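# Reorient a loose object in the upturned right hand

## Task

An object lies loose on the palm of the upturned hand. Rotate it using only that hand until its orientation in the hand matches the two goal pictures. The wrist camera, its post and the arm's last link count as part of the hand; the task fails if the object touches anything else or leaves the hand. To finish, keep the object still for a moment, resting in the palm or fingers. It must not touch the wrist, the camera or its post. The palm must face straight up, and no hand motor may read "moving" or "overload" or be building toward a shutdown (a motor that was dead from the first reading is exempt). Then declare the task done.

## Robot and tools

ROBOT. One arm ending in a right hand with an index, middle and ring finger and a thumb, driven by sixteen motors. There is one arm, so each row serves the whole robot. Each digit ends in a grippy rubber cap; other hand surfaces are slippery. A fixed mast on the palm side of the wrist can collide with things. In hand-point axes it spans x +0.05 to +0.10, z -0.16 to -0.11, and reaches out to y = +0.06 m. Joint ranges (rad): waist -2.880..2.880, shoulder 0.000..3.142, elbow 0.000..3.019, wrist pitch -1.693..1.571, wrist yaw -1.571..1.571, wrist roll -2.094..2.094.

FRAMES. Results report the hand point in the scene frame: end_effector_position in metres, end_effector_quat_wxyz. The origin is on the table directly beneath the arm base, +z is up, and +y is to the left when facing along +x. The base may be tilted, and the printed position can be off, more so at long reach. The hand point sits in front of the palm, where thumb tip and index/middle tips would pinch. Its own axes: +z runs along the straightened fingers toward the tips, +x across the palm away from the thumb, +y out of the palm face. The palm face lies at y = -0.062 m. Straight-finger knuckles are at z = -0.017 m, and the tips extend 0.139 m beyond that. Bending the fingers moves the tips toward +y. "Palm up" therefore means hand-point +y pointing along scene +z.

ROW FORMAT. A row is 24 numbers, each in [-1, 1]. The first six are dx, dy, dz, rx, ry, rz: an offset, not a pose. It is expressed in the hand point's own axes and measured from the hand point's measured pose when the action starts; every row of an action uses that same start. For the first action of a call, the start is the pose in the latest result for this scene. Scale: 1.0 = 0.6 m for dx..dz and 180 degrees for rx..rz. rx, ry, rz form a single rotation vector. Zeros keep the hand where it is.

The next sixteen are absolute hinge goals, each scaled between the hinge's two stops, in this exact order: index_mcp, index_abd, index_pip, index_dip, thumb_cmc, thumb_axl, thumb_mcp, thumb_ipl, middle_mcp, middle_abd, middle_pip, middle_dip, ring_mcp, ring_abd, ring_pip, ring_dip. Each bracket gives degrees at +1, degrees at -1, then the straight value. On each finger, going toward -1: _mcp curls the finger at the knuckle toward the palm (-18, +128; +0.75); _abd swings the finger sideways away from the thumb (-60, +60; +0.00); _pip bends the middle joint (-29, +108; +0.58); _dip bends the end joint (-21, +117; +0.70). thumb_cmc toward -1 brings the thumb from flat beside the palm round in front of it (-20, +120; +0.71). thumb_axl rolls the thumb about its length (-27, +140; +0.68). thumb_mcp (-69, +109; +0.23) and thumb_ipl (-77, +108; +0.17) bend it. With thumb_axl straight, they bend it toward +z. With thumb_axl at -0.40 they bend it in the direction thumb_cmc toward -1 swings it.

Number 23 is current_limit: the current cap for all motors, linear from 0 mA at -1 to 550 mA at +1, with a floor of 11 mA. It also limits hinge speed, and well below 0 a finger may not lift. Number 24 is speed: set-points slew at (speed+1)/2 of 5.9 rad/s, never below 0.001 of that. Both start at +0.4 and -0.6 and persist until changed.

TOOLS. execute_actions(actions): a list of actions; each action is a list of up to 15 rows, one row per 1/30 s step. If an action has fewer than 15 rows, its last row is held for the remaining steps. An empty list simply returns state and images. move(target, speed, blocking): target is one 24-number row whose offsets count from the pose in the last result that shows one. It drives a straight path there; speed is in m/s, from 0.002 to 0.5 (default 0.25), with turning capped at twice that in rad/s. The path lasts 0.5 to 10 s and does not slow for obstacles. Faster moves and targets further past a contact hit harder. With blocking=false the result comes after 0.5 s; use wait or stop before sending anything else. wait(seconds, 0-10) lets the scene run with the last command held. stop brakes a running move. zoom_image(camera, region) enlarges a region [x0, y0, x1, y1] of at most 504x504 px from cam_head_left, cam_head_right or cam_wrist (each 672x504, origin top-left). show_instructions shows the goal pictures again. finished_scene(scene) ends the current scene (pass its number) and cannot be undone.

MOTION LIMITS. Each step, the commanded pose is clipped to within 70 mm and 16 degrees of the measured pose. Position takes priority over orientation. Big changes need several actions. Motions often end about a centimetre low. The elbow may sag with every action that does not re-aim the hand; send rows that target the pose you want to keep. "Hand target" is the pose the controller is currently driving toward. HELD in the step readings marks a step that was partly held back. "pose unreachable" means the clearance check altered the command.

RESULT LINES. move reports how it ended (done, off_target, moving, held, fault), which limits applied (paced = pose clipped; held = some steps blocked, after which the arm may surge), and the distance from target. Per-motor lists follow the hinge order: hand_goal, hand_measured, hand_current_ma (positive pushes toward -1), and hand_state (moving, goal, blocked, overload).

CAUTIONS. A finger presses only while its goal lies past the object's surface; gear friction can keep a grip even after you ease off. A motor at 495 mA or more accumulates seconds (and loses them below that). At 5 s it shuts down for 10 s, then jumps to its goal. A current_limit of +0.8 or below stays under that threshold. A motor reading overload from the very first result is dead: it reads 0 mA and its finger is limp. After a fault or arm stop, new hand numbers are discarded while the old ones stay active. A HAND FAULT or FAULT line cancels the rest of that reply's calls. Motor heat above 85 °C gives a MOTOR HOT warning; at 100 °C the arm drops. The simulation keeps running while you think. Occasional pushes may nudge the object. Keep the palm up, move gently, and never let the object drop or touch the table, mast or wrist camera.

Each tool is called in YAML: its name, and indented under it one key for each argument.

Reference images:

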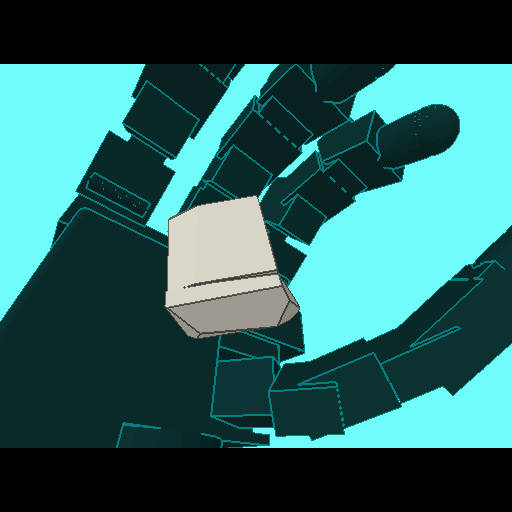

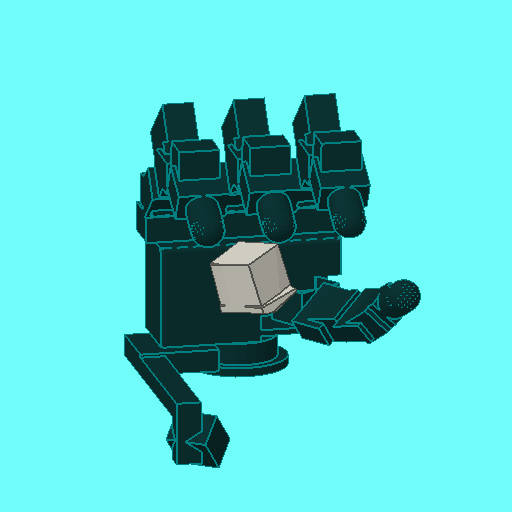

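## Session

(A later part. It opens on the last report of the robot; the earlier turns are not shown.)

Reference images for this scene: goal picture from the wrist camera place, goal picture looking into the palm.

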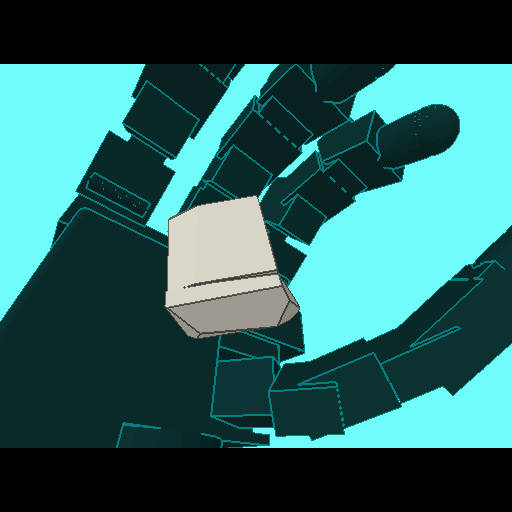

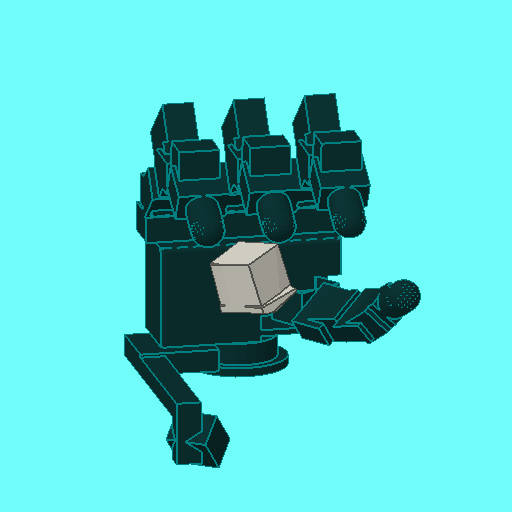

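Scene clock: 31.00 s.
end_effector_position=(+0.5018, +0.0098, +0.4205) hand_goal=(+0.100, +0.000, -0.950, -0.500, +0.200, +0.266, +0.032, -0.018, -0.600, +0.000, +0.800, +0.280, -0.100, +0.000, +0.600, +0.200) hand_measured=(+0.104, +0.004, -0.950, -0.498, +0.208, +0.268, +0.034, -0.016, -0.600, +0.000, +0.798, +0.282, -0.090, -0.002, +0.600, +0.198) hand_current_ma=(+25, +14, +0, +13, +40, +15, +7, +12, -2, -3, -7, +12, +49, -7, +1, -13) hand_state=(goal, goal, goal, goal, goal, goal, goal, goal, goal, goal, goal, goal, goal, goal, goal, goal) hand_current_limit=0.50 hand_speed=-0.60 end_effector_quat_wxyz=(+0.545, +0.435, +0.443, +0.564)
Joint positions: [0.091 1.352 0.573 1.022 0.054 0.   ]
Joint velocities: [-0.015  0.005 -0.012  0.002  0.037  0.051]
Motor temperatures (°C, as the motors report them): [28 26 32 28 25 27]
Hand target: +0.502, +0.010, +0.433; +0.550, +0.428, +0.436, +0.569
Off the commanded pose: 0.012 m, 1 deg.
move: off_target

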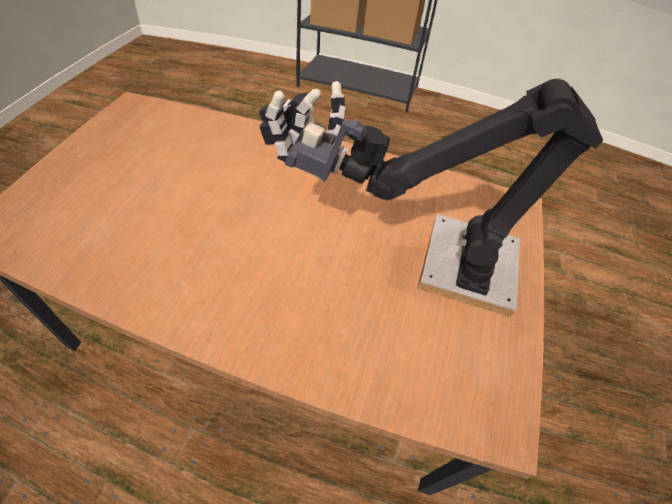

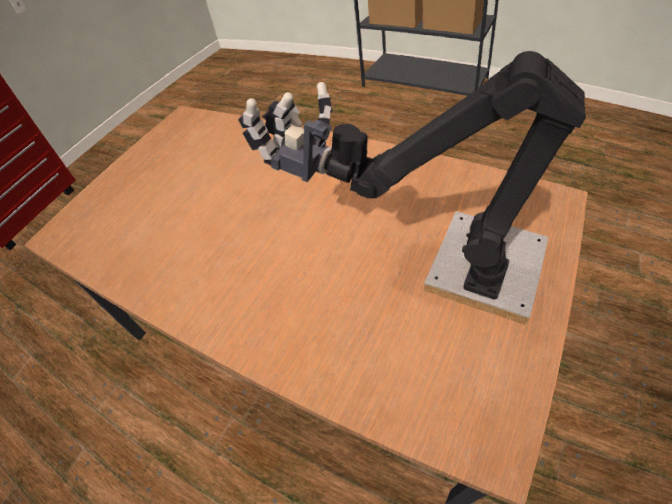

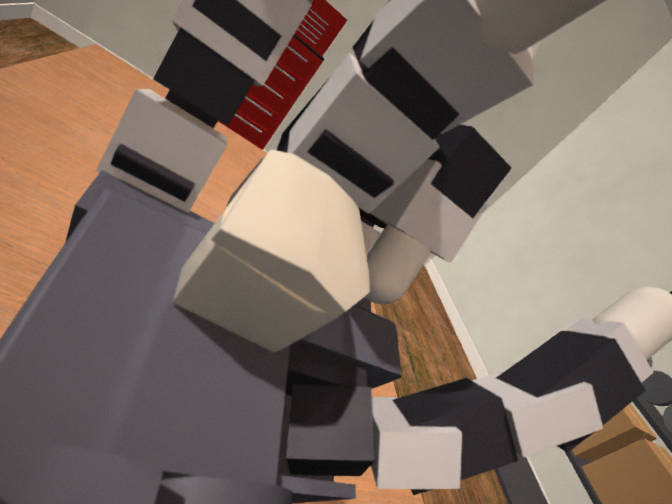

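move:
  target: [0,0.02,0.005,-0.008,0,0, -0.05,0.95,-1,-0.5, 0.2,0.266,0.032,-0.018, 0,-0.2,0.8,0.28, -0.1,-0.2,0.6,0.2, 0.5,-0.5]

move:
  target: [0,0.02,0.005,-0.008,0,0, -0.45,0.95,-1,0, 0.2,0.266,0.032,-0.018, 0,-0.2,0.8,0.28, -0.1,-0.2,0.6,0.2, 0.5,-0.6]

Scene clock: 32.50 s.
end_effector_position=(+0.5018, +0.0098, +0.4205) hand_goal=(-0.050, +0.950, -1.000, -0.500, +0.200, +0.266, +0.032, -0.018, +0.000, -0.200, +0.800, +0.280, -0.100, -0.200, +0.600, +0.200) hand_measured=(-0.044, +0.948, -1.000, -0.504, +0.208, +0.268, +0.034, -0.016, +0.004, -0.198, +0.800, +0.282, -0.090, -0.198, +0.600, +0.198) hand_current_ma=(+32, -11, +1, -17, +40, +15, +7, +12, +22, +9, -3, +11, +49, +10, +1, -13) hand_state=(goal, goal, goal, goal, goal, goal, goal, goal, goal, goal, goal, goal, goal, goal, goal, goal) hand_current_limit=0.50 hand_speed=-0.50 end_effector_quat_wxyz=(+0.545, +0.435, +0.443, +0.564)
Joint positions: [0.091 1.352 0.573 1.022 0.054 0.   ]
Joint velocities: [-0.005 -0.015 -0.007 -0.002 -0.007  0.051]
Motor temperatures (°C, as the motors report them): [28 26 32 28 25 27]
Hand target: +0.502, +0.010, +0.433; +0.550, +0.428, +0.436, +0.569
Off the commanded pose: 0.012 m, 1 deg.
move: off_target

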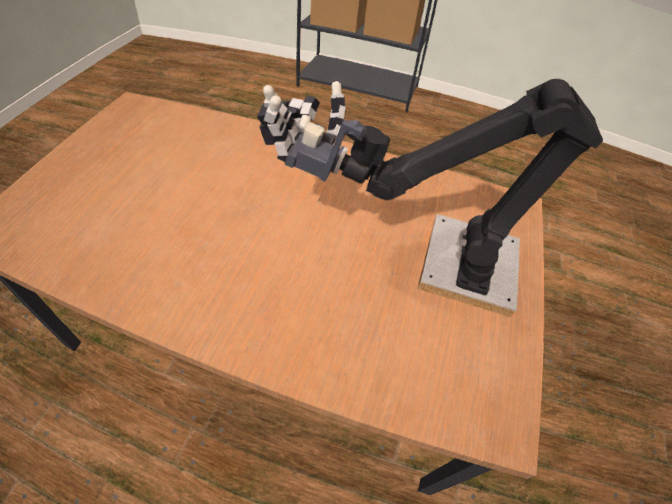

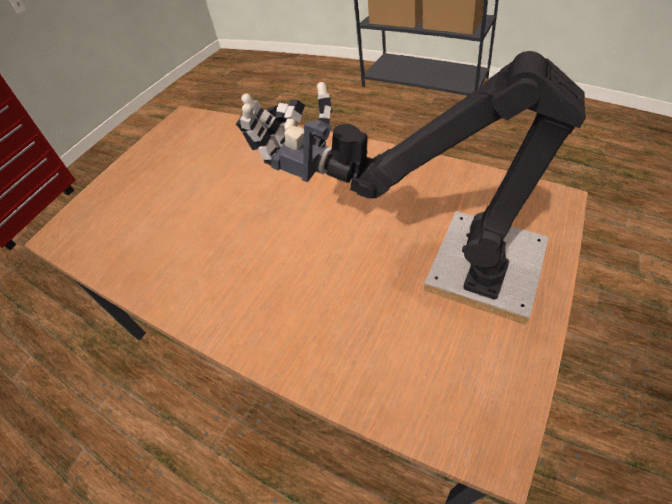

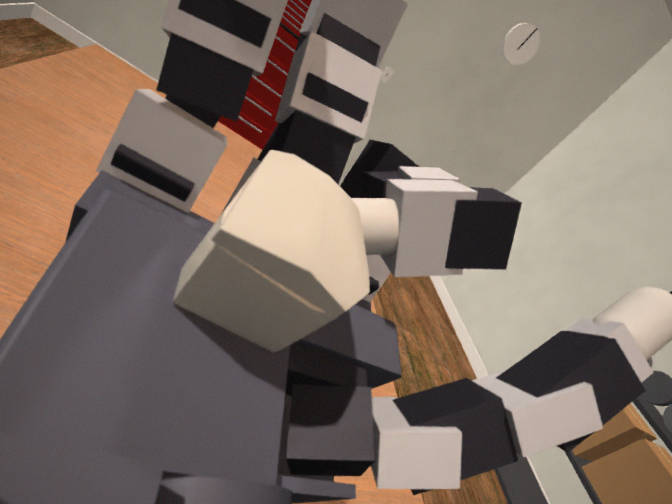

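Scene clock: 33.30 s.
end_effector_position=(+0.5018, +0.0098, +0.4205) hand_goal=(-0.450, +0.950, -1.000, +0.000, +0.200, +0.266, +0.032, -0.018, +0.000, -0.200, +0.800, +0.280, -0.100, -0.200, +0.600, +0.200) hand_measured=(-0.398, +0.966, -1.000, -0.020, +0.208, +0.268, +0.034, -0.016, +0.004, -0.198, +0.800, +0.282, -0.090, -0.198, +0.600, +0.198) hand_current_ma=(+282, +77, +1, -101, +40, +15, +7, +12, +22, +9, -3, +11, +49, +10, +1, -13) hand_state=(blocked, goal, goal, goal, goal, goal, goal, goal, goal, goal, goal, goal, goal, goal, goal, goal) hand_current_limit=0.50 hand_speed=-0.60 end_effector_quat_wxyz=(+0.545, +0.435, +0.443, +0.564)
Joint positions: [0.091 1.352 0.573 1.022 0.054 0.   ]
Joint velocities: [-0.005 -0.015 -0.002  0.007 -0.066 -0.051]
Motor temperatures (°C, as the motors report them): [28 26 32 28 25 27]
Hand target: +0.502, +0.010, +0.433; +0.550, +0.428, +0.436, +0.569
Off the commanded pose: 0.012 m, 1 deg.
move: off_target

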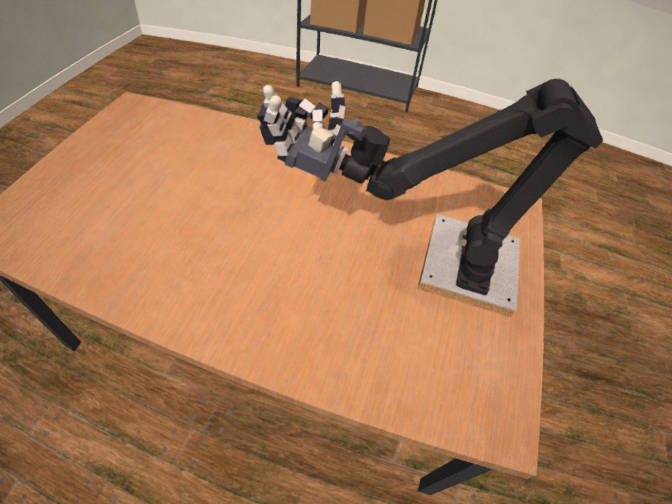

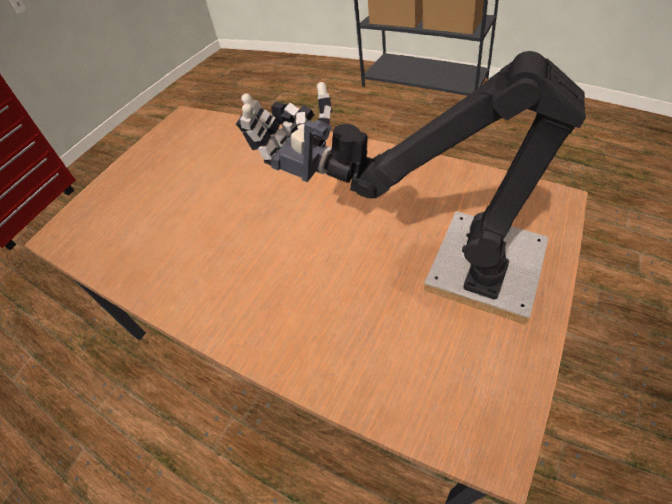

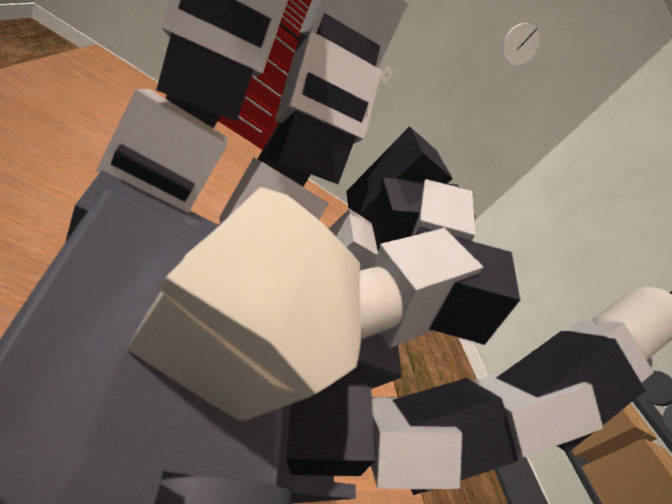

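move:
  target: [0,0.03,0,0.19,0,0.05, -0.3,0,-0.7,0, 0.2,0.266,0.032,-0.018, -0.35,0,0.8,0.28, -0.3,0,0.6,0.2, 0.5,-0.5]

wait:
  seconds: 1

move:
  target: [0,0.07,-0.02,-0.02,0,-0.05, -0.45,0.95,-1,0.1, 0.2,0.266,0.032,-0.018, -0.35,0,0.8,0.28, -0.3,0,0.6,0.2, 0.5,-0.5]

Scene clock: 35.43 s.
end_effector_position=(+0.4890, +0.0059, +0.3911) hand_goal=(-0.300, +0.000, -0.700, +0.000, +0.200, +0.266, +0.032, -0.018, -0.350, +0.000, +0.800, +0.280, -0.300, +0.000, +0.600, +0.200) hand_measured=(-0.298, +0.004, -0.706, -0.004, +0.208, +0.268, +0.034, -0.016, -0.340, -0.002, +0.800, +0.282, -0.294, -0.002, +0.600, +0.198) hand_current_ma=(+10, +15, -38, -20, +40, +15, +7, +12, +49, -10, +0, +11, +35, -12, +1, -13) hand_state=(goal, goal, goal, goal, goal, goal, goal, goal, goal, goal, goal, goal, goal, goal, goal, goal) hand_current_limit=0.50 hand_speed=-0.50 end_effector_quat_wxyz=(+0.338, +0.619, +0.571, +0.421)
Joint positions: [ 0.1    0.941  0.702 -0.18   0.016  0.162]
Joint velocities: [-0.034 -0.015  0.017 -0.007 -0.066  0.022]
Motor temperatures (°C, as the motors report them): [28 26 32 28 25 27]
Hand target: +0.495, +0.009, +0.437; +0.350, +0.606, +0.556, +0.447
Off the commanded pose: 0.048 m, 4 deg.
move: off_target

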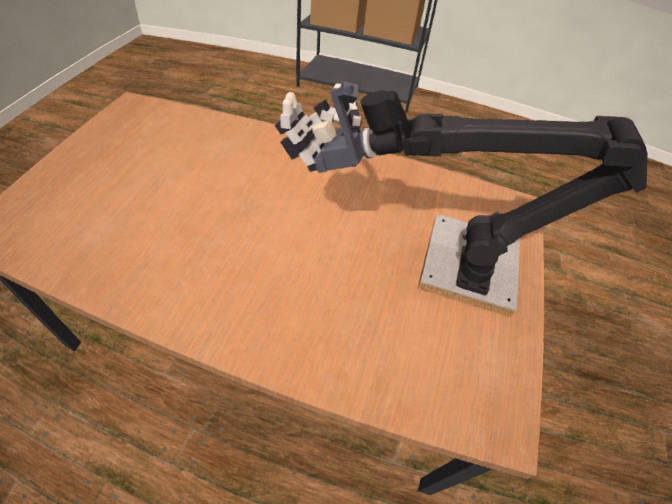

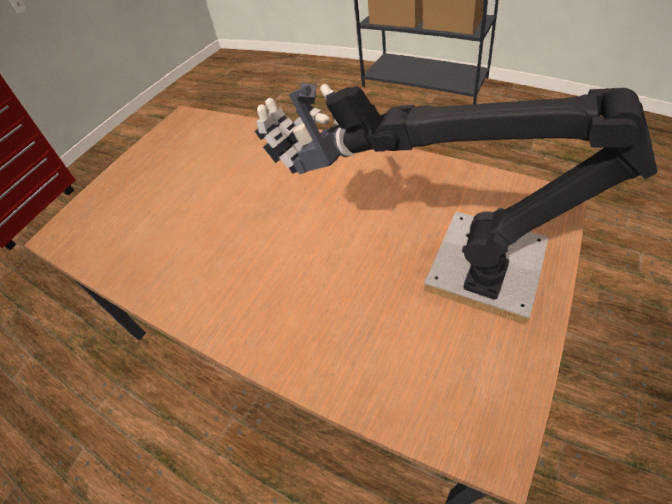

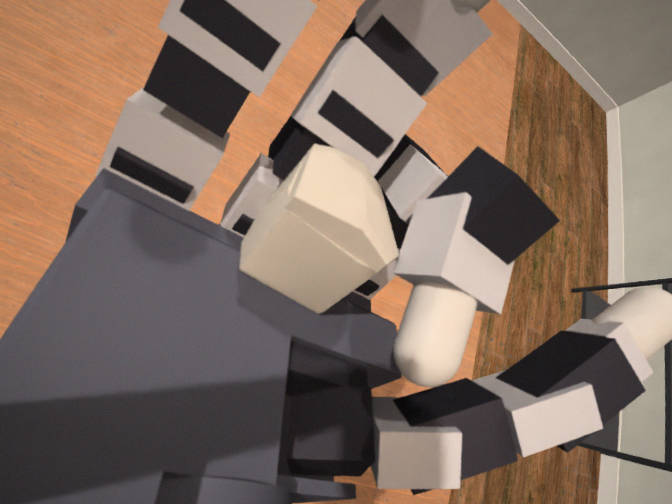

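Scene clock: 36.43 s.
end_effector_position=(+0.4890, +0.0058, +0.3911) hand_goal=(-0.300, +0.000, -0.700, +0.000, +0.200, +0.266, +0.032, -0.018, -0.350, +0.000, +0.800, +0.280, -0.300, +0.000, +0.600, +0.200) hand_measured=(-0.298, +0.004, -0.706, -0.004, +0.208, +0.268, +0.034, -0.016, -0.340, -0.002, +0.800, +0.282, -0.294, -0.002, +0.600, +0.198) hand_current_ma=(+10, +15, -38, -20, +40, +15, +7, +12, +49, -10, +0, +11, +35, -12, +1, -13) hand_state=(goal, goal, goal, goal, goal, goal, goal, goal, goal, goal, goal, goal, goal, goal, goal, goal) hand_current_limit=0.50 hand_speed=-0.50 end_effector_quat_wxyz=(+0.338, +0.619, +0.571, +0.421)
Joint positions: [ 0.1    0.941  0.702 -0.18   0.016  0.163]
Joint velocities: [-0.015 -0.015  0.012  0.007  0.051 -0.022]
Motor temperatures (°C, as the motors report them): [28 26 32 28 25 27]
Hand target: +0.495, +0.009, +0.437; +0.350, +0.606, +0.556, +0.447
Off the commanded pose: 0.048 m, 4 deg.
wait: 1.00 s; at rest by 0.17 s

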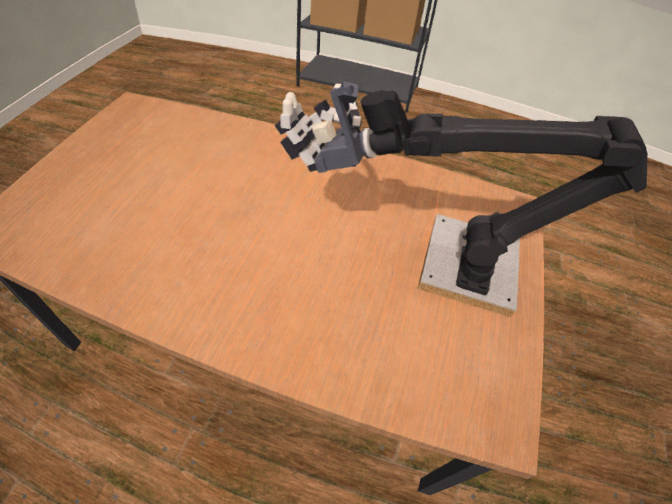

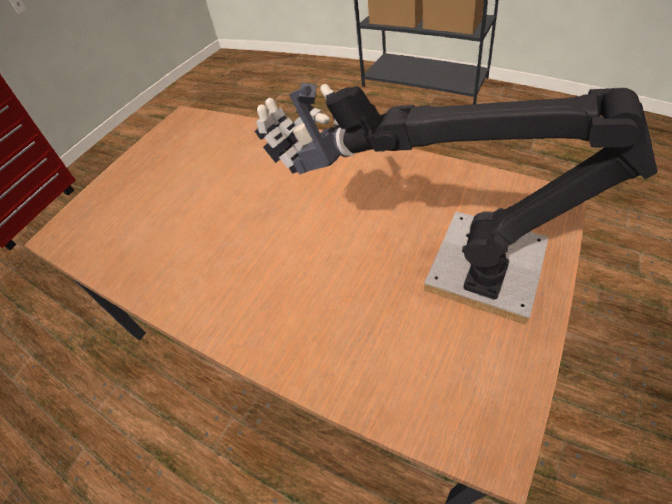

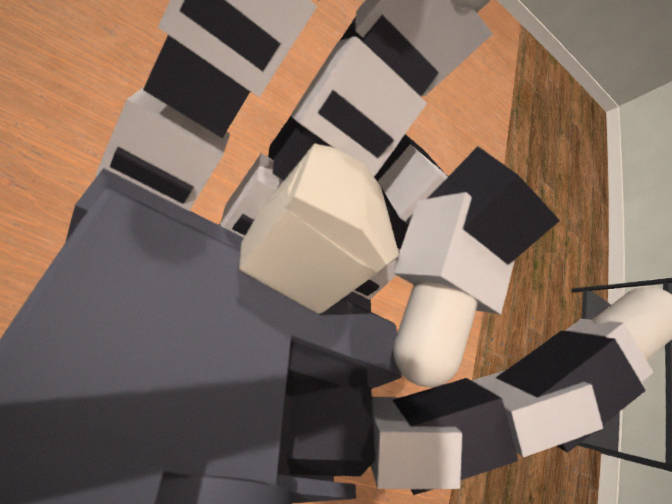

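Scene clock: 37.40 s.
end_effector_position=(+0.4909, +0.0005, +0.3950) hand_goal=(-0.450, +0.950, -1.000, +0.100, +0.200, +0.266, +0.032, -0.018, -0.350, +0.000, +0.800, +0.280, -0.300, +0.000, +0.600, +0.200) hand_measured=(-0.434, +0.948, -0.980, +0.114, +0.208, +0.268, +0.034, -0.016, -0.340, -0.002, +0.800, +0.282, -0.294, -0.002, +0.600, +0.198) hand_current_ma=(+82, -7, +112, +74, +43, +15, +7, +12, +51, -9, +0, +11, +35, -11, +1, -13) hand_state=(goal, goal, blocked, goal, goal, goal, goal, goal, goal, goal, goal, goal, goal, goal, goal, goal) hand_current_limit=0.50 hand_speed=-0.50 end_effector_quat_wxyz=(+0.367, +0.577, +0.613, +0.396)
Joint positions: [ 0.043  0.941  0.702 -0.18  -0.034 -0.002]
Joint velocities: [ 0.005  0.005 -0.007 -0.002  0.051  0.051]
Motor temperatures (°C, as the motors report them): [28 26 33 28 25 27]
Hand target: +0.494, -0.000, +0.433; +0.389, +0.562, +0.603, +0.411
Off the commanded pose: 0.039 m, 4 deg.
move: off_target

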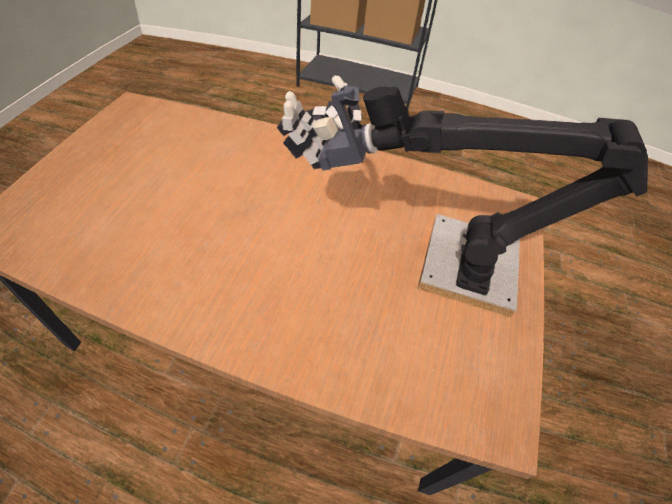

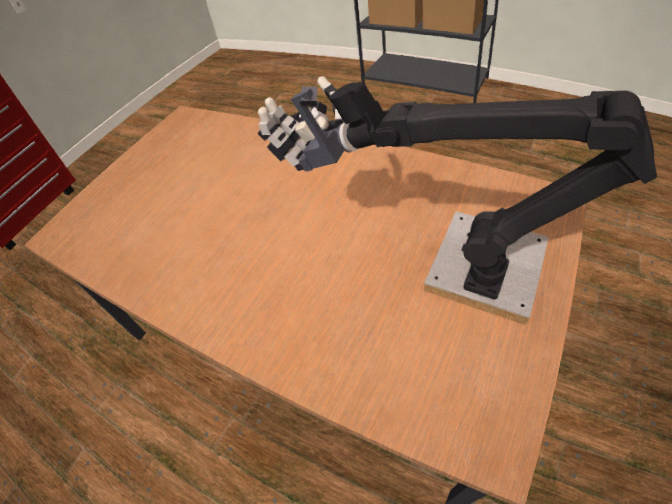

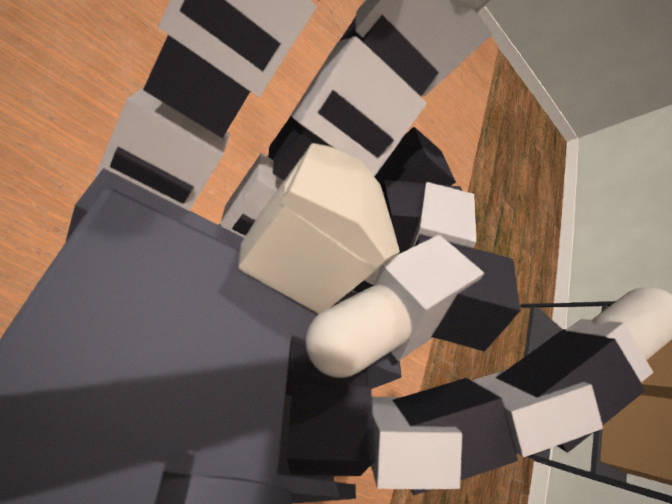

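move:
  target: [0,0.05,0,-0.2,-0.02,0, -0.2,0,-0.5,0.1, 0.2,0.266,0.032,-0.018, -0.35,0,0.8,0.28, -0.45,-0.95,-1,0, 0.5,-0.4]

move:
  target: [0,0.02,0.005,-0.06,0,0, -0.2,0,0.3,0.5, 0.2,0.266,0.032,-0.018, -1,0,1,0.8, -0.5,-0.95,-1,0, 0.6,-0.6]

zoom_image:
  camera: "cam_head_left"
  region: [240,60,400,190]

Scene clock: 39.37 s.
end_effector_position=(+0.5054, -0.0025, +0.4146) hand_goal=(-0.200, +0.000, -0.500, +0.100, +0.200, +0.266, +0.032, -0.018, -0.350, +0.000, +0.800, +0.280, -0.450, -0.950, -1.000, +0.000) hand_measured=(-0.198, +0.002, -0.506, +0.102, +0.208, +0.268, +0.034, -0.016, -0.342, -0.002, +0.800, +0.282, -0.436, -0.954, -0.938, +0.012) hand_current_ma=(+13, +14, -34, +12, +43, +15, +7, +12, +46, -9, +1, +11, +77, -16, +314, +63) hand_state=(goal, goal, goal, goal, goal, goal, goal, goal, goal, goal, goal, goal, goal, goal, blocked, goal) hand_current_limit=0.50 hand_speed=-0.40 end_effector_quat_wxyz=(+0.540, +0.460, +0.454, +0.539)
Joint positions: [ 0.071  1.315  0.571  0.921  0.068 -0.001]
Joint velocities: [-0.005 -0.024  0.002 -0.007 -0.066 -0.007]
Motor temperatures (°C, as the motors report them): [28 26 33 28 25 27]
Hand target: +0.503, +0.001, +0.423; +0.545, +0.451, +0.446, +0.549
Off the commanded pose: 0.009 m, 2 deg.
move: done

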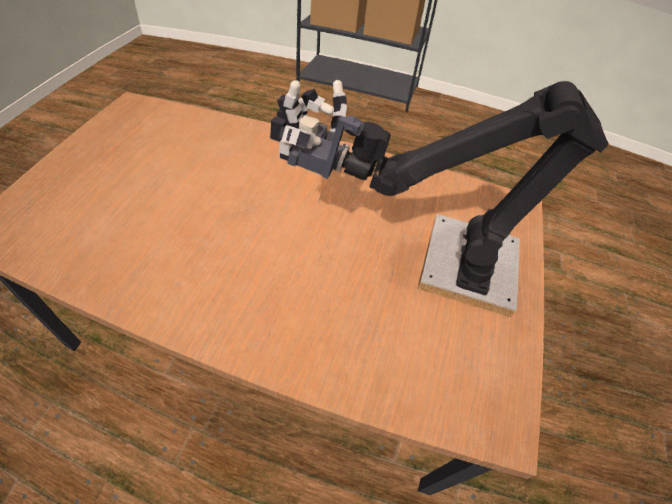

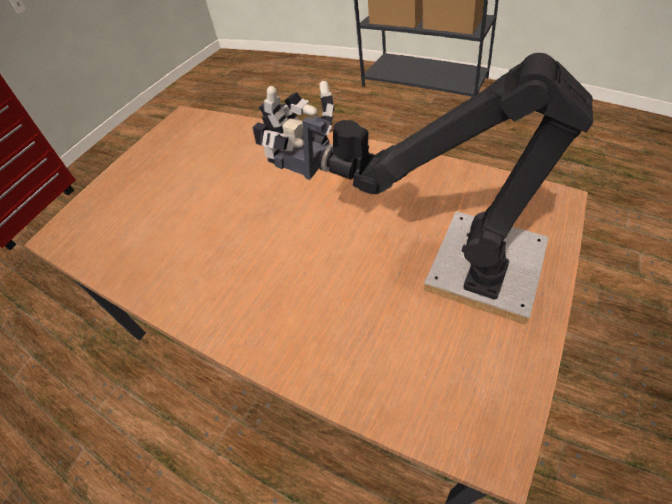

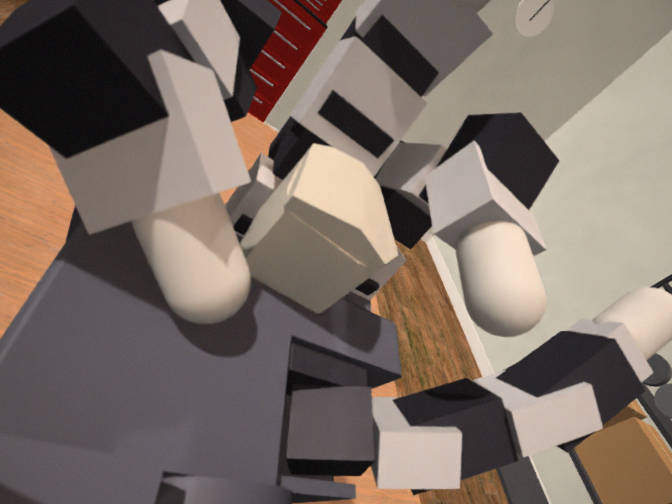

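Scene clock: 40.47 s.
end_effector_position=(+0.5042, -0.0025, +0.4023) hand_goal=(-0.200, +0.000, +0.300, +0.500, +0.200, +0.266, +0.032, -0.018, -1.000, +0.000, +1.000, +0.800, -0.500, -0.950, -1.000, +0.000) hand_measured=(-0.198, +0.002, +0.296, +0.496, +0.208, +0.268, +0.034, -0.016, -1.000, -0.002, +0.998, +0.798, -0.440, -0.956, -0.938, +0.012) hand_current_ma=(+12, +14, -21, -19, +43, +15, +7, +12, -1, -9, -10, -16, +322, -29, +314, +63) hand_state=(goal, goal, goal, goal, goal, goal, goal, goal, goal, goal, goal, goal, blocked, goal, blocked, goal) hand_current_limit=0.60 hand_speed=-0.60 end_effector_quat_wxyz=(+0.565, +0.428, +0.419, +0.568)
Joint positions: [ 0.071  1.464  0.571  1.191  0.067 -0.001]
Joint velocities: [-0.015 -0.005 -0.002 -0.007  0.022  0.051]
Motor temperatures (°C, as the motors report them): [28 26 33 28 25 27]
Hand target: +0.505, -0.003, +0.427; +0.580, +0.408, +0.401, +0.580
Off the commanded pose: 0.025 m, 4 deg.
move: off_target

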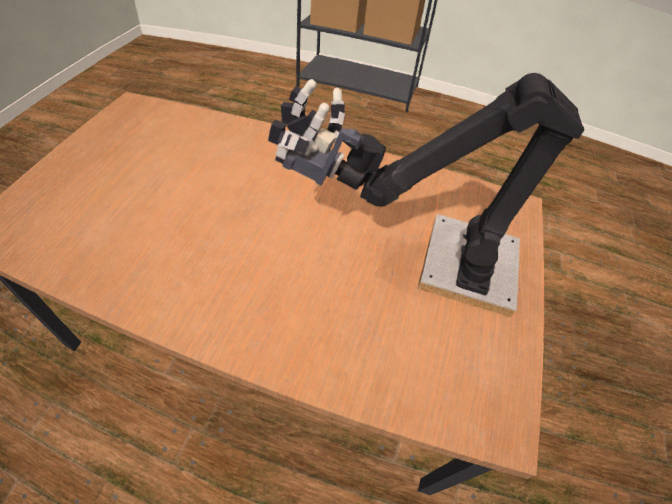

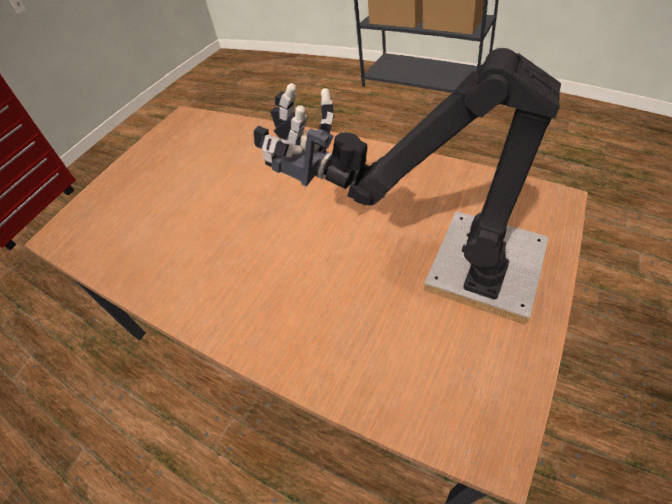

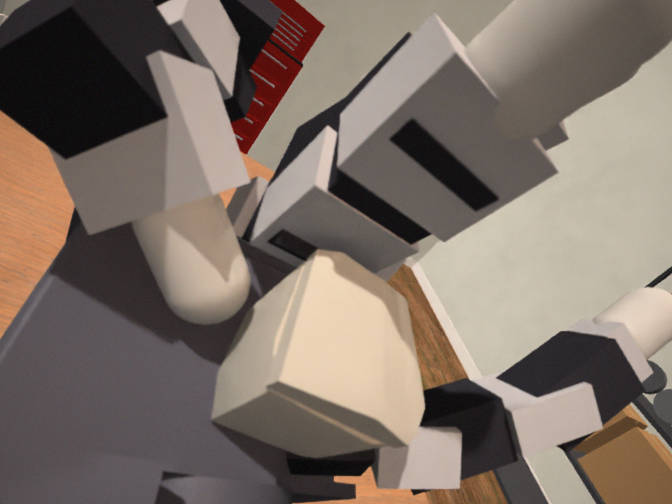

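Region (240, 60, 400, 190) of cam_head_left's 672x504 image, scaled by 3.150, with more detail than that image has; it fills the top 410 rows of this view, and the rest is white.

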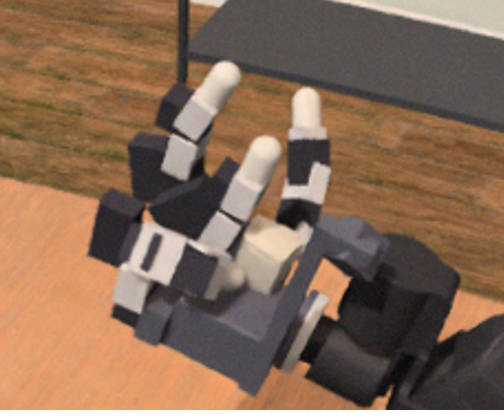

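move:
  target: [0,0.04,0.01,-0.015,0,0, -0.3,0,-0.7,0, -0.6,0.266,0.032,-0.018, -0.4,0,0.8,0.5, -0.3,0,-0.7,0, 0.5,-0.5]

move:
  target: [0,0.05,0,0.2,0,0, -0.3,0,-0.7,0, 0.2,0.266,0.032,-0.018, -0.4,0,0.8,0.5, -0.3,0,-0.7,0, 0.5,-0.5]

Scene clock: 41.83 s.
end_effector_position=(+0.5008, -0.0027, +0.4090) hand_goal=(-0.300, +0.000, -0.700, +0.000, -0.600, +0.266, +0.032, -0.018, -0.400, +0.000, +0.800, +0.500, -0.300, +0.000, -0.700, +0.000) hand_measured=(-0.244, -0.008, -0.518, +0.016, -0.282, +0.270, +0.052, -0.020, -0.404, -0.002, +0.802, +0.502, -0.308, -0.004, -0.708, +0.002) hand_current_ma=(+300, -39, +413, +83, +413, +21, +127, -13, -18, -9, +9, +13, -40, -16, -42, +12) hand_state=(blocked, goal, blocked, goal, blocked, goal, goal, goal, goal, goal, goal, goal, goal, goal, goal, goal) hand_current_limit=0.50 hand_speed=-0.50 end_effector_quat_wxyz=(+0.568, +0.424, +0.415, +0.571)
Joint positions: [ 0.071  1.45   0.571  1.191  0.067 -0.001]
Joint velocities: [-0.015  0.005 -0.007 -0.002  0.037  0.066]
Motor temperatures (°C, as the motors report them): [28 26 33 28 25 27]
Hand target: +0.503, -0.003, +0.427; +0.575, +0.415, +0.405, +0.578
Off the commanded pose: 0.018 m, 2 deg.
move: off_target

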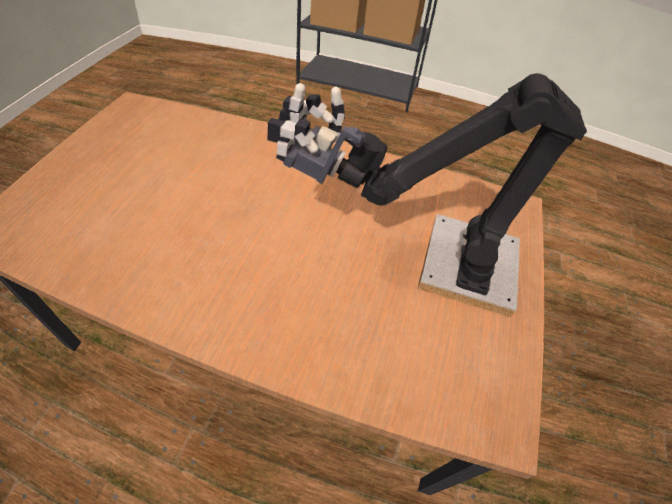

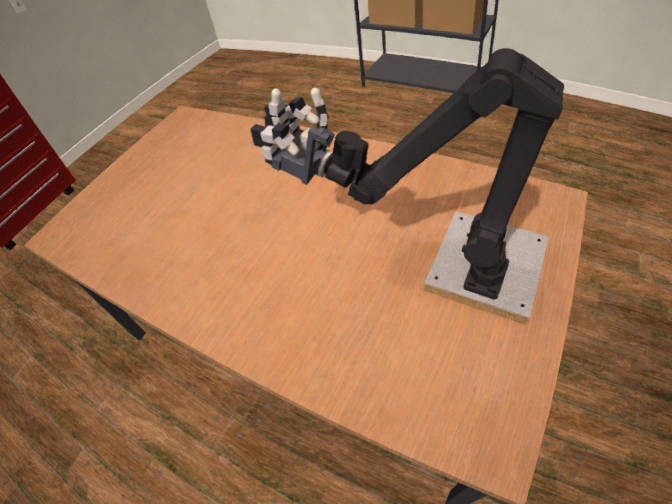

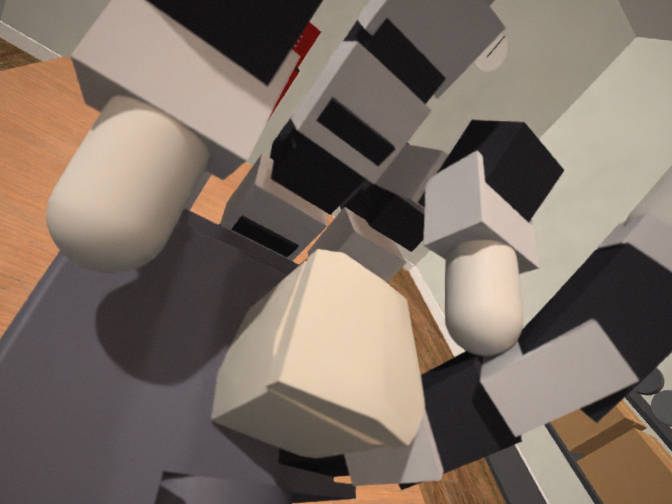

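Scene clock: 43.50 s.
end_effector_position=(+0.4827, -0.0044, +0.3926) hand_goal=(-0.300, +0.000, -0.700, +0.000, +0.200, +0.266, +0.032, -0.018, -0.400, +0.000, +0.800, +0.500, -0.300, +0.000, -0.700, +0.000) hand_measured=(-0.298, -0.004, -0.700, +0.002, +0.206, +0.268, +0.034, -0.020, -0.394, -0.002, +0.802, +0.502, -0.298, -0.004, -0.708, +0.002) hand_current_ma=(+8, -14, -1, +12, +34, +11, +10, -12, +29, -9, +9, +13, +7, -16, -40, +11) hand_state=(goal, goal, goal, goal, goal, goal, goal, goal, goal, goal, goal, goal, goal, goal, goal, goal) hand_current_limit=0.50 hand_speed=-0.50 end_effector_quat_wxyz=(+0.398, +0.586, +0.589, +0.389)
Joint positions: [ 0.071  0.928  0.66  -0.111  0.061  0.017]
Joint velocities: [-0.005 -0.005  0.007 -0.022 -0.066  0.051]
Motor temperatures (°C, as the motors report them): [28 26 33 28 25 27]
Hand target: +0.489, -0.003, +0.436; +0.412, +0.576, +0.573, +0.413
Off the commanded pose: 0.046 m, 4 deg.
move: off_target

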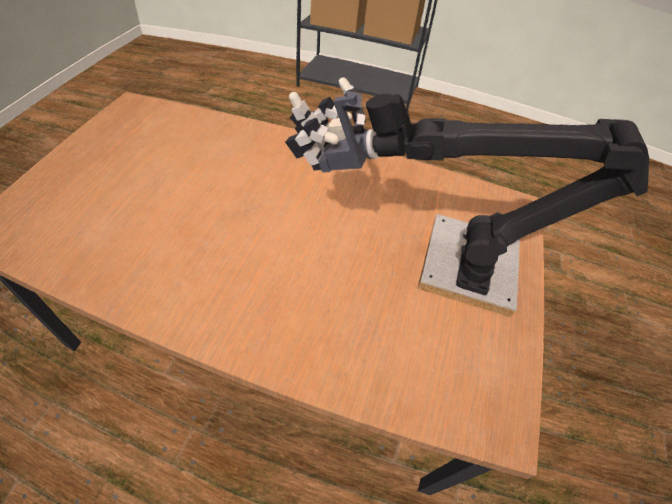

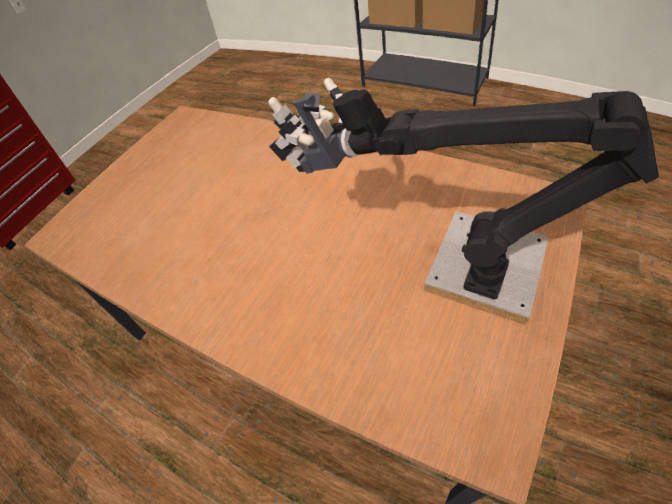

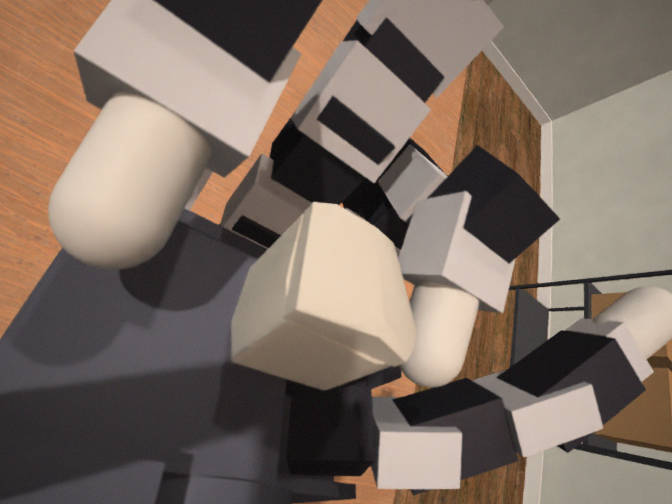

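Good spot to pinch low.

move:
  target: [0,0.07,-0.02,-0.02,0,0, -0.45,0.95,-1,0, 0.2,0.266,0.032,-0.018, -0.4,0,0.8,0.5, -0.45,-0.95,-1,0, 0.5,-0.5]

move:
  target: [0,0.06,0,-0.17,0,0, -0.45,0.95,-1,0, 0.2,0.266,0.032,-0.018, -1,0,1,0.8, -0.45,-0.95,-1,0, 0.6,-0.7]

zoom_image:
  camera: "cam_head_left"
  region: [240,60,400,190]

Scene clock: 44.63 s.
end_effector_position=(+0.4823, -0.0044, +0.3919) hand_goal=(-0.450, +0.950, -1.000, +0.000, +0.200, +0.266, +0.032, -0.018, -0.400, +0.000, +0.800, +0.500, -0.450, -0.950, -1.000, +0.000) hand_measured=(-0.420, +0.948, -0.960, +0.016, +0.206, +0.268, +0.034, -0.020, -0.390, -0.002, +0.802, +0.502, -0.418, -0.950, -0.962, +0.014) hand_current_ma=(+160, -9, +220, +83, +34, +11, +9, -12, +54, -9, +9, +13, +170, +1, +189, +69) hand_state=(blocked, goal, blocked, goal, goal, goal, goal, goal, goal, goal, goal, goal, blocked, goal, blocked, goal) hand_current_limit=0.50 hand_speed=-0.50 end_effector_quat_wxyz=(+0.397, +0.587, +0.590, +0.388)
Joint positions: [ 0.071  0.927  0.66  -0.116  0.061  0.018]
Joint velocities: [ 0.005 -0.005  0.007  0.002 -0.022 -0.037]
Motor temperatures (°C, as the motors report them): [28 26 33 28 25 27]
Hand target: +0.485, -0.004, +0.436; +0.416, +0.573, +0.576, +0.408
Off the commanded pose: 0.044 m, 4 deg.
move: off_target

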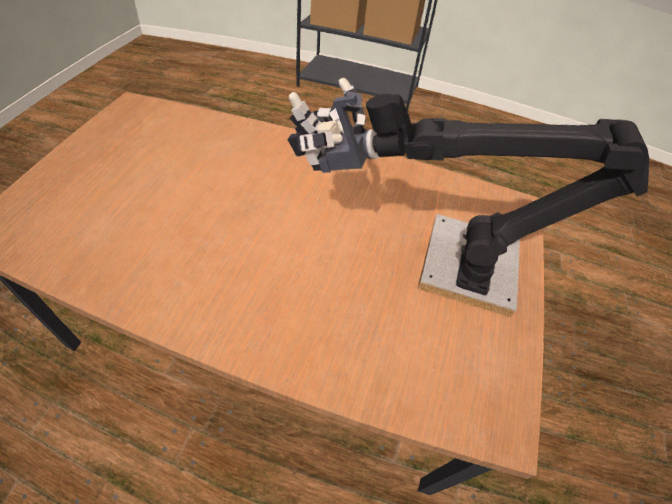

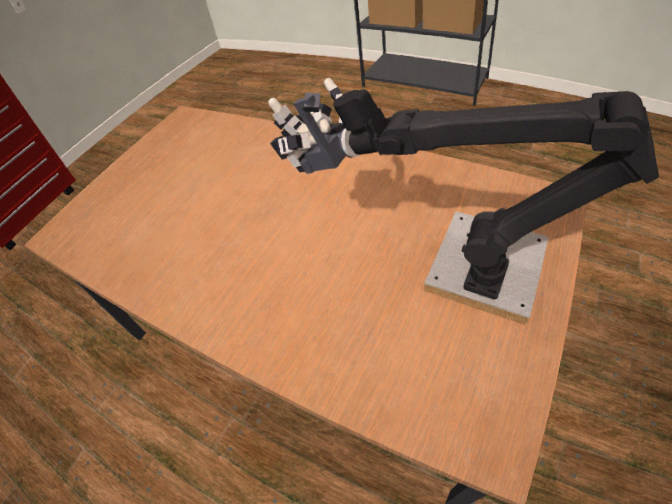

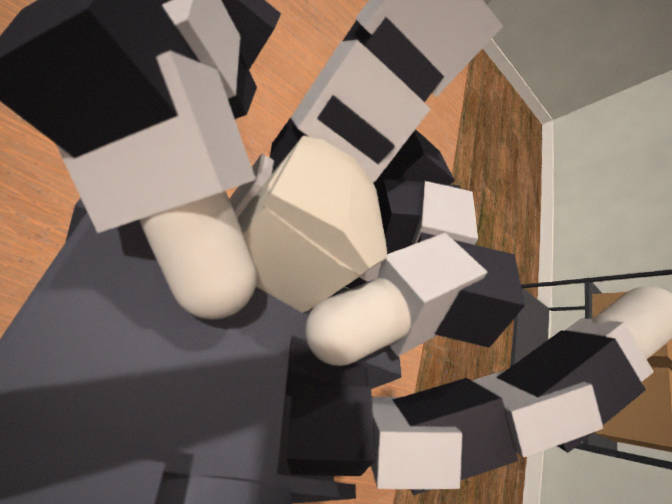

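Scene clock: 46.10 s.
end_effector_position=(+0.4989, -0.0022, +0.4200) hand_goal=(-0.450, +0.950, -1.000, +0.000, +0.200, +0.266, +0.032, -0.018, -1.000, +0.000, +1.000, +0.800, -0.450, -0.950, -1.000, +0.000) hand_measured=(-0.424, +0.950, -0.960, +0.016, +0.206, +0.268, +0.034, -0.020, -0.438, -0.002, +1.000, +0.798, -0.422, -0.952, -0.962, +0.014) hand_current_ma=(+144, +1, +220, +83, +34, +11, +9, -12, +440, -9, -2, -11, +151, -10, +189, +69) hand_state=(blocked, goal, blocked, goal, goal, goal, goal, goal, blocked, goal, goal, goal, blocked, goal, blocked, goal) hand_current_limit=0.60 hand_speed=-0.70 end_effector_quat_wxyz=(+0.526, +0.473, +0.469, +0.529)
Joint positions: [0.071 1.233 0.563 0.795 0.061 0.005]
Joint velocities: [-0.024 -0.015 -0.007  0.027 -0.007 -0.037]
Motor temperatures (°C, as the motors report them): [28 26 33 28 25 27]
Hand target: +0.496, -0.004, +0.425; +0.536, +0.464, +0.464, +0.531
Off the commanded pose: 0.006 m, 2 deg.
move: done

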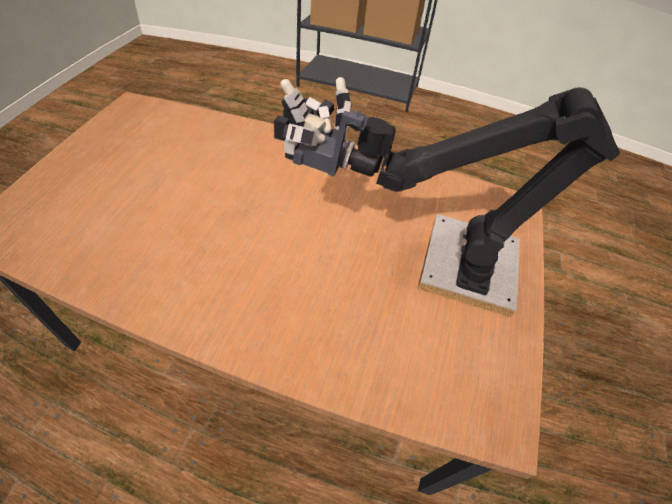

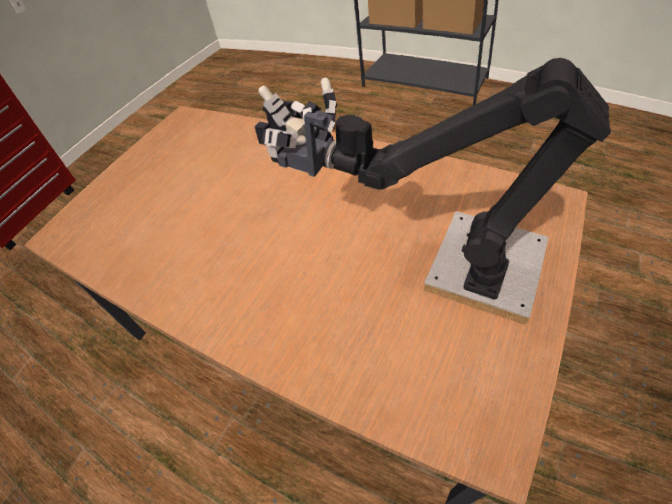

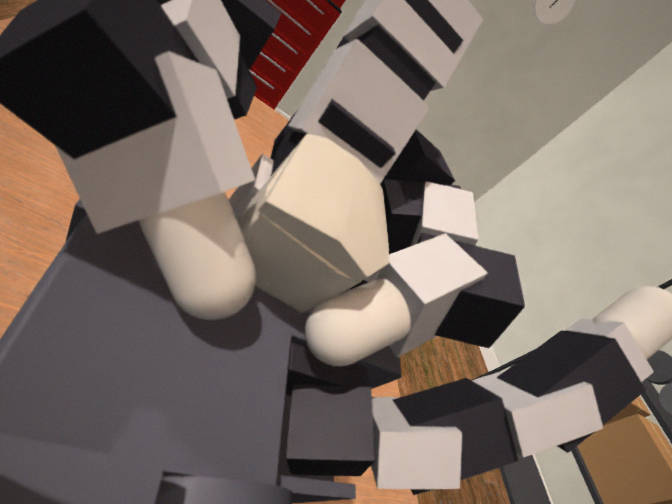

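Region (240, 60, 400, 190) of cam_head_left's 672x504 image, scaled by 3.150, with more detail than that image has; it fills the top 410 rows of this view, and the rest is white.

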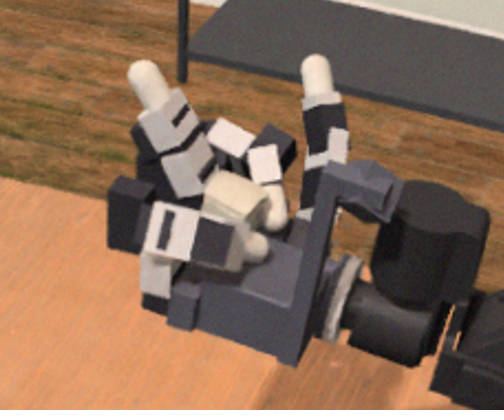

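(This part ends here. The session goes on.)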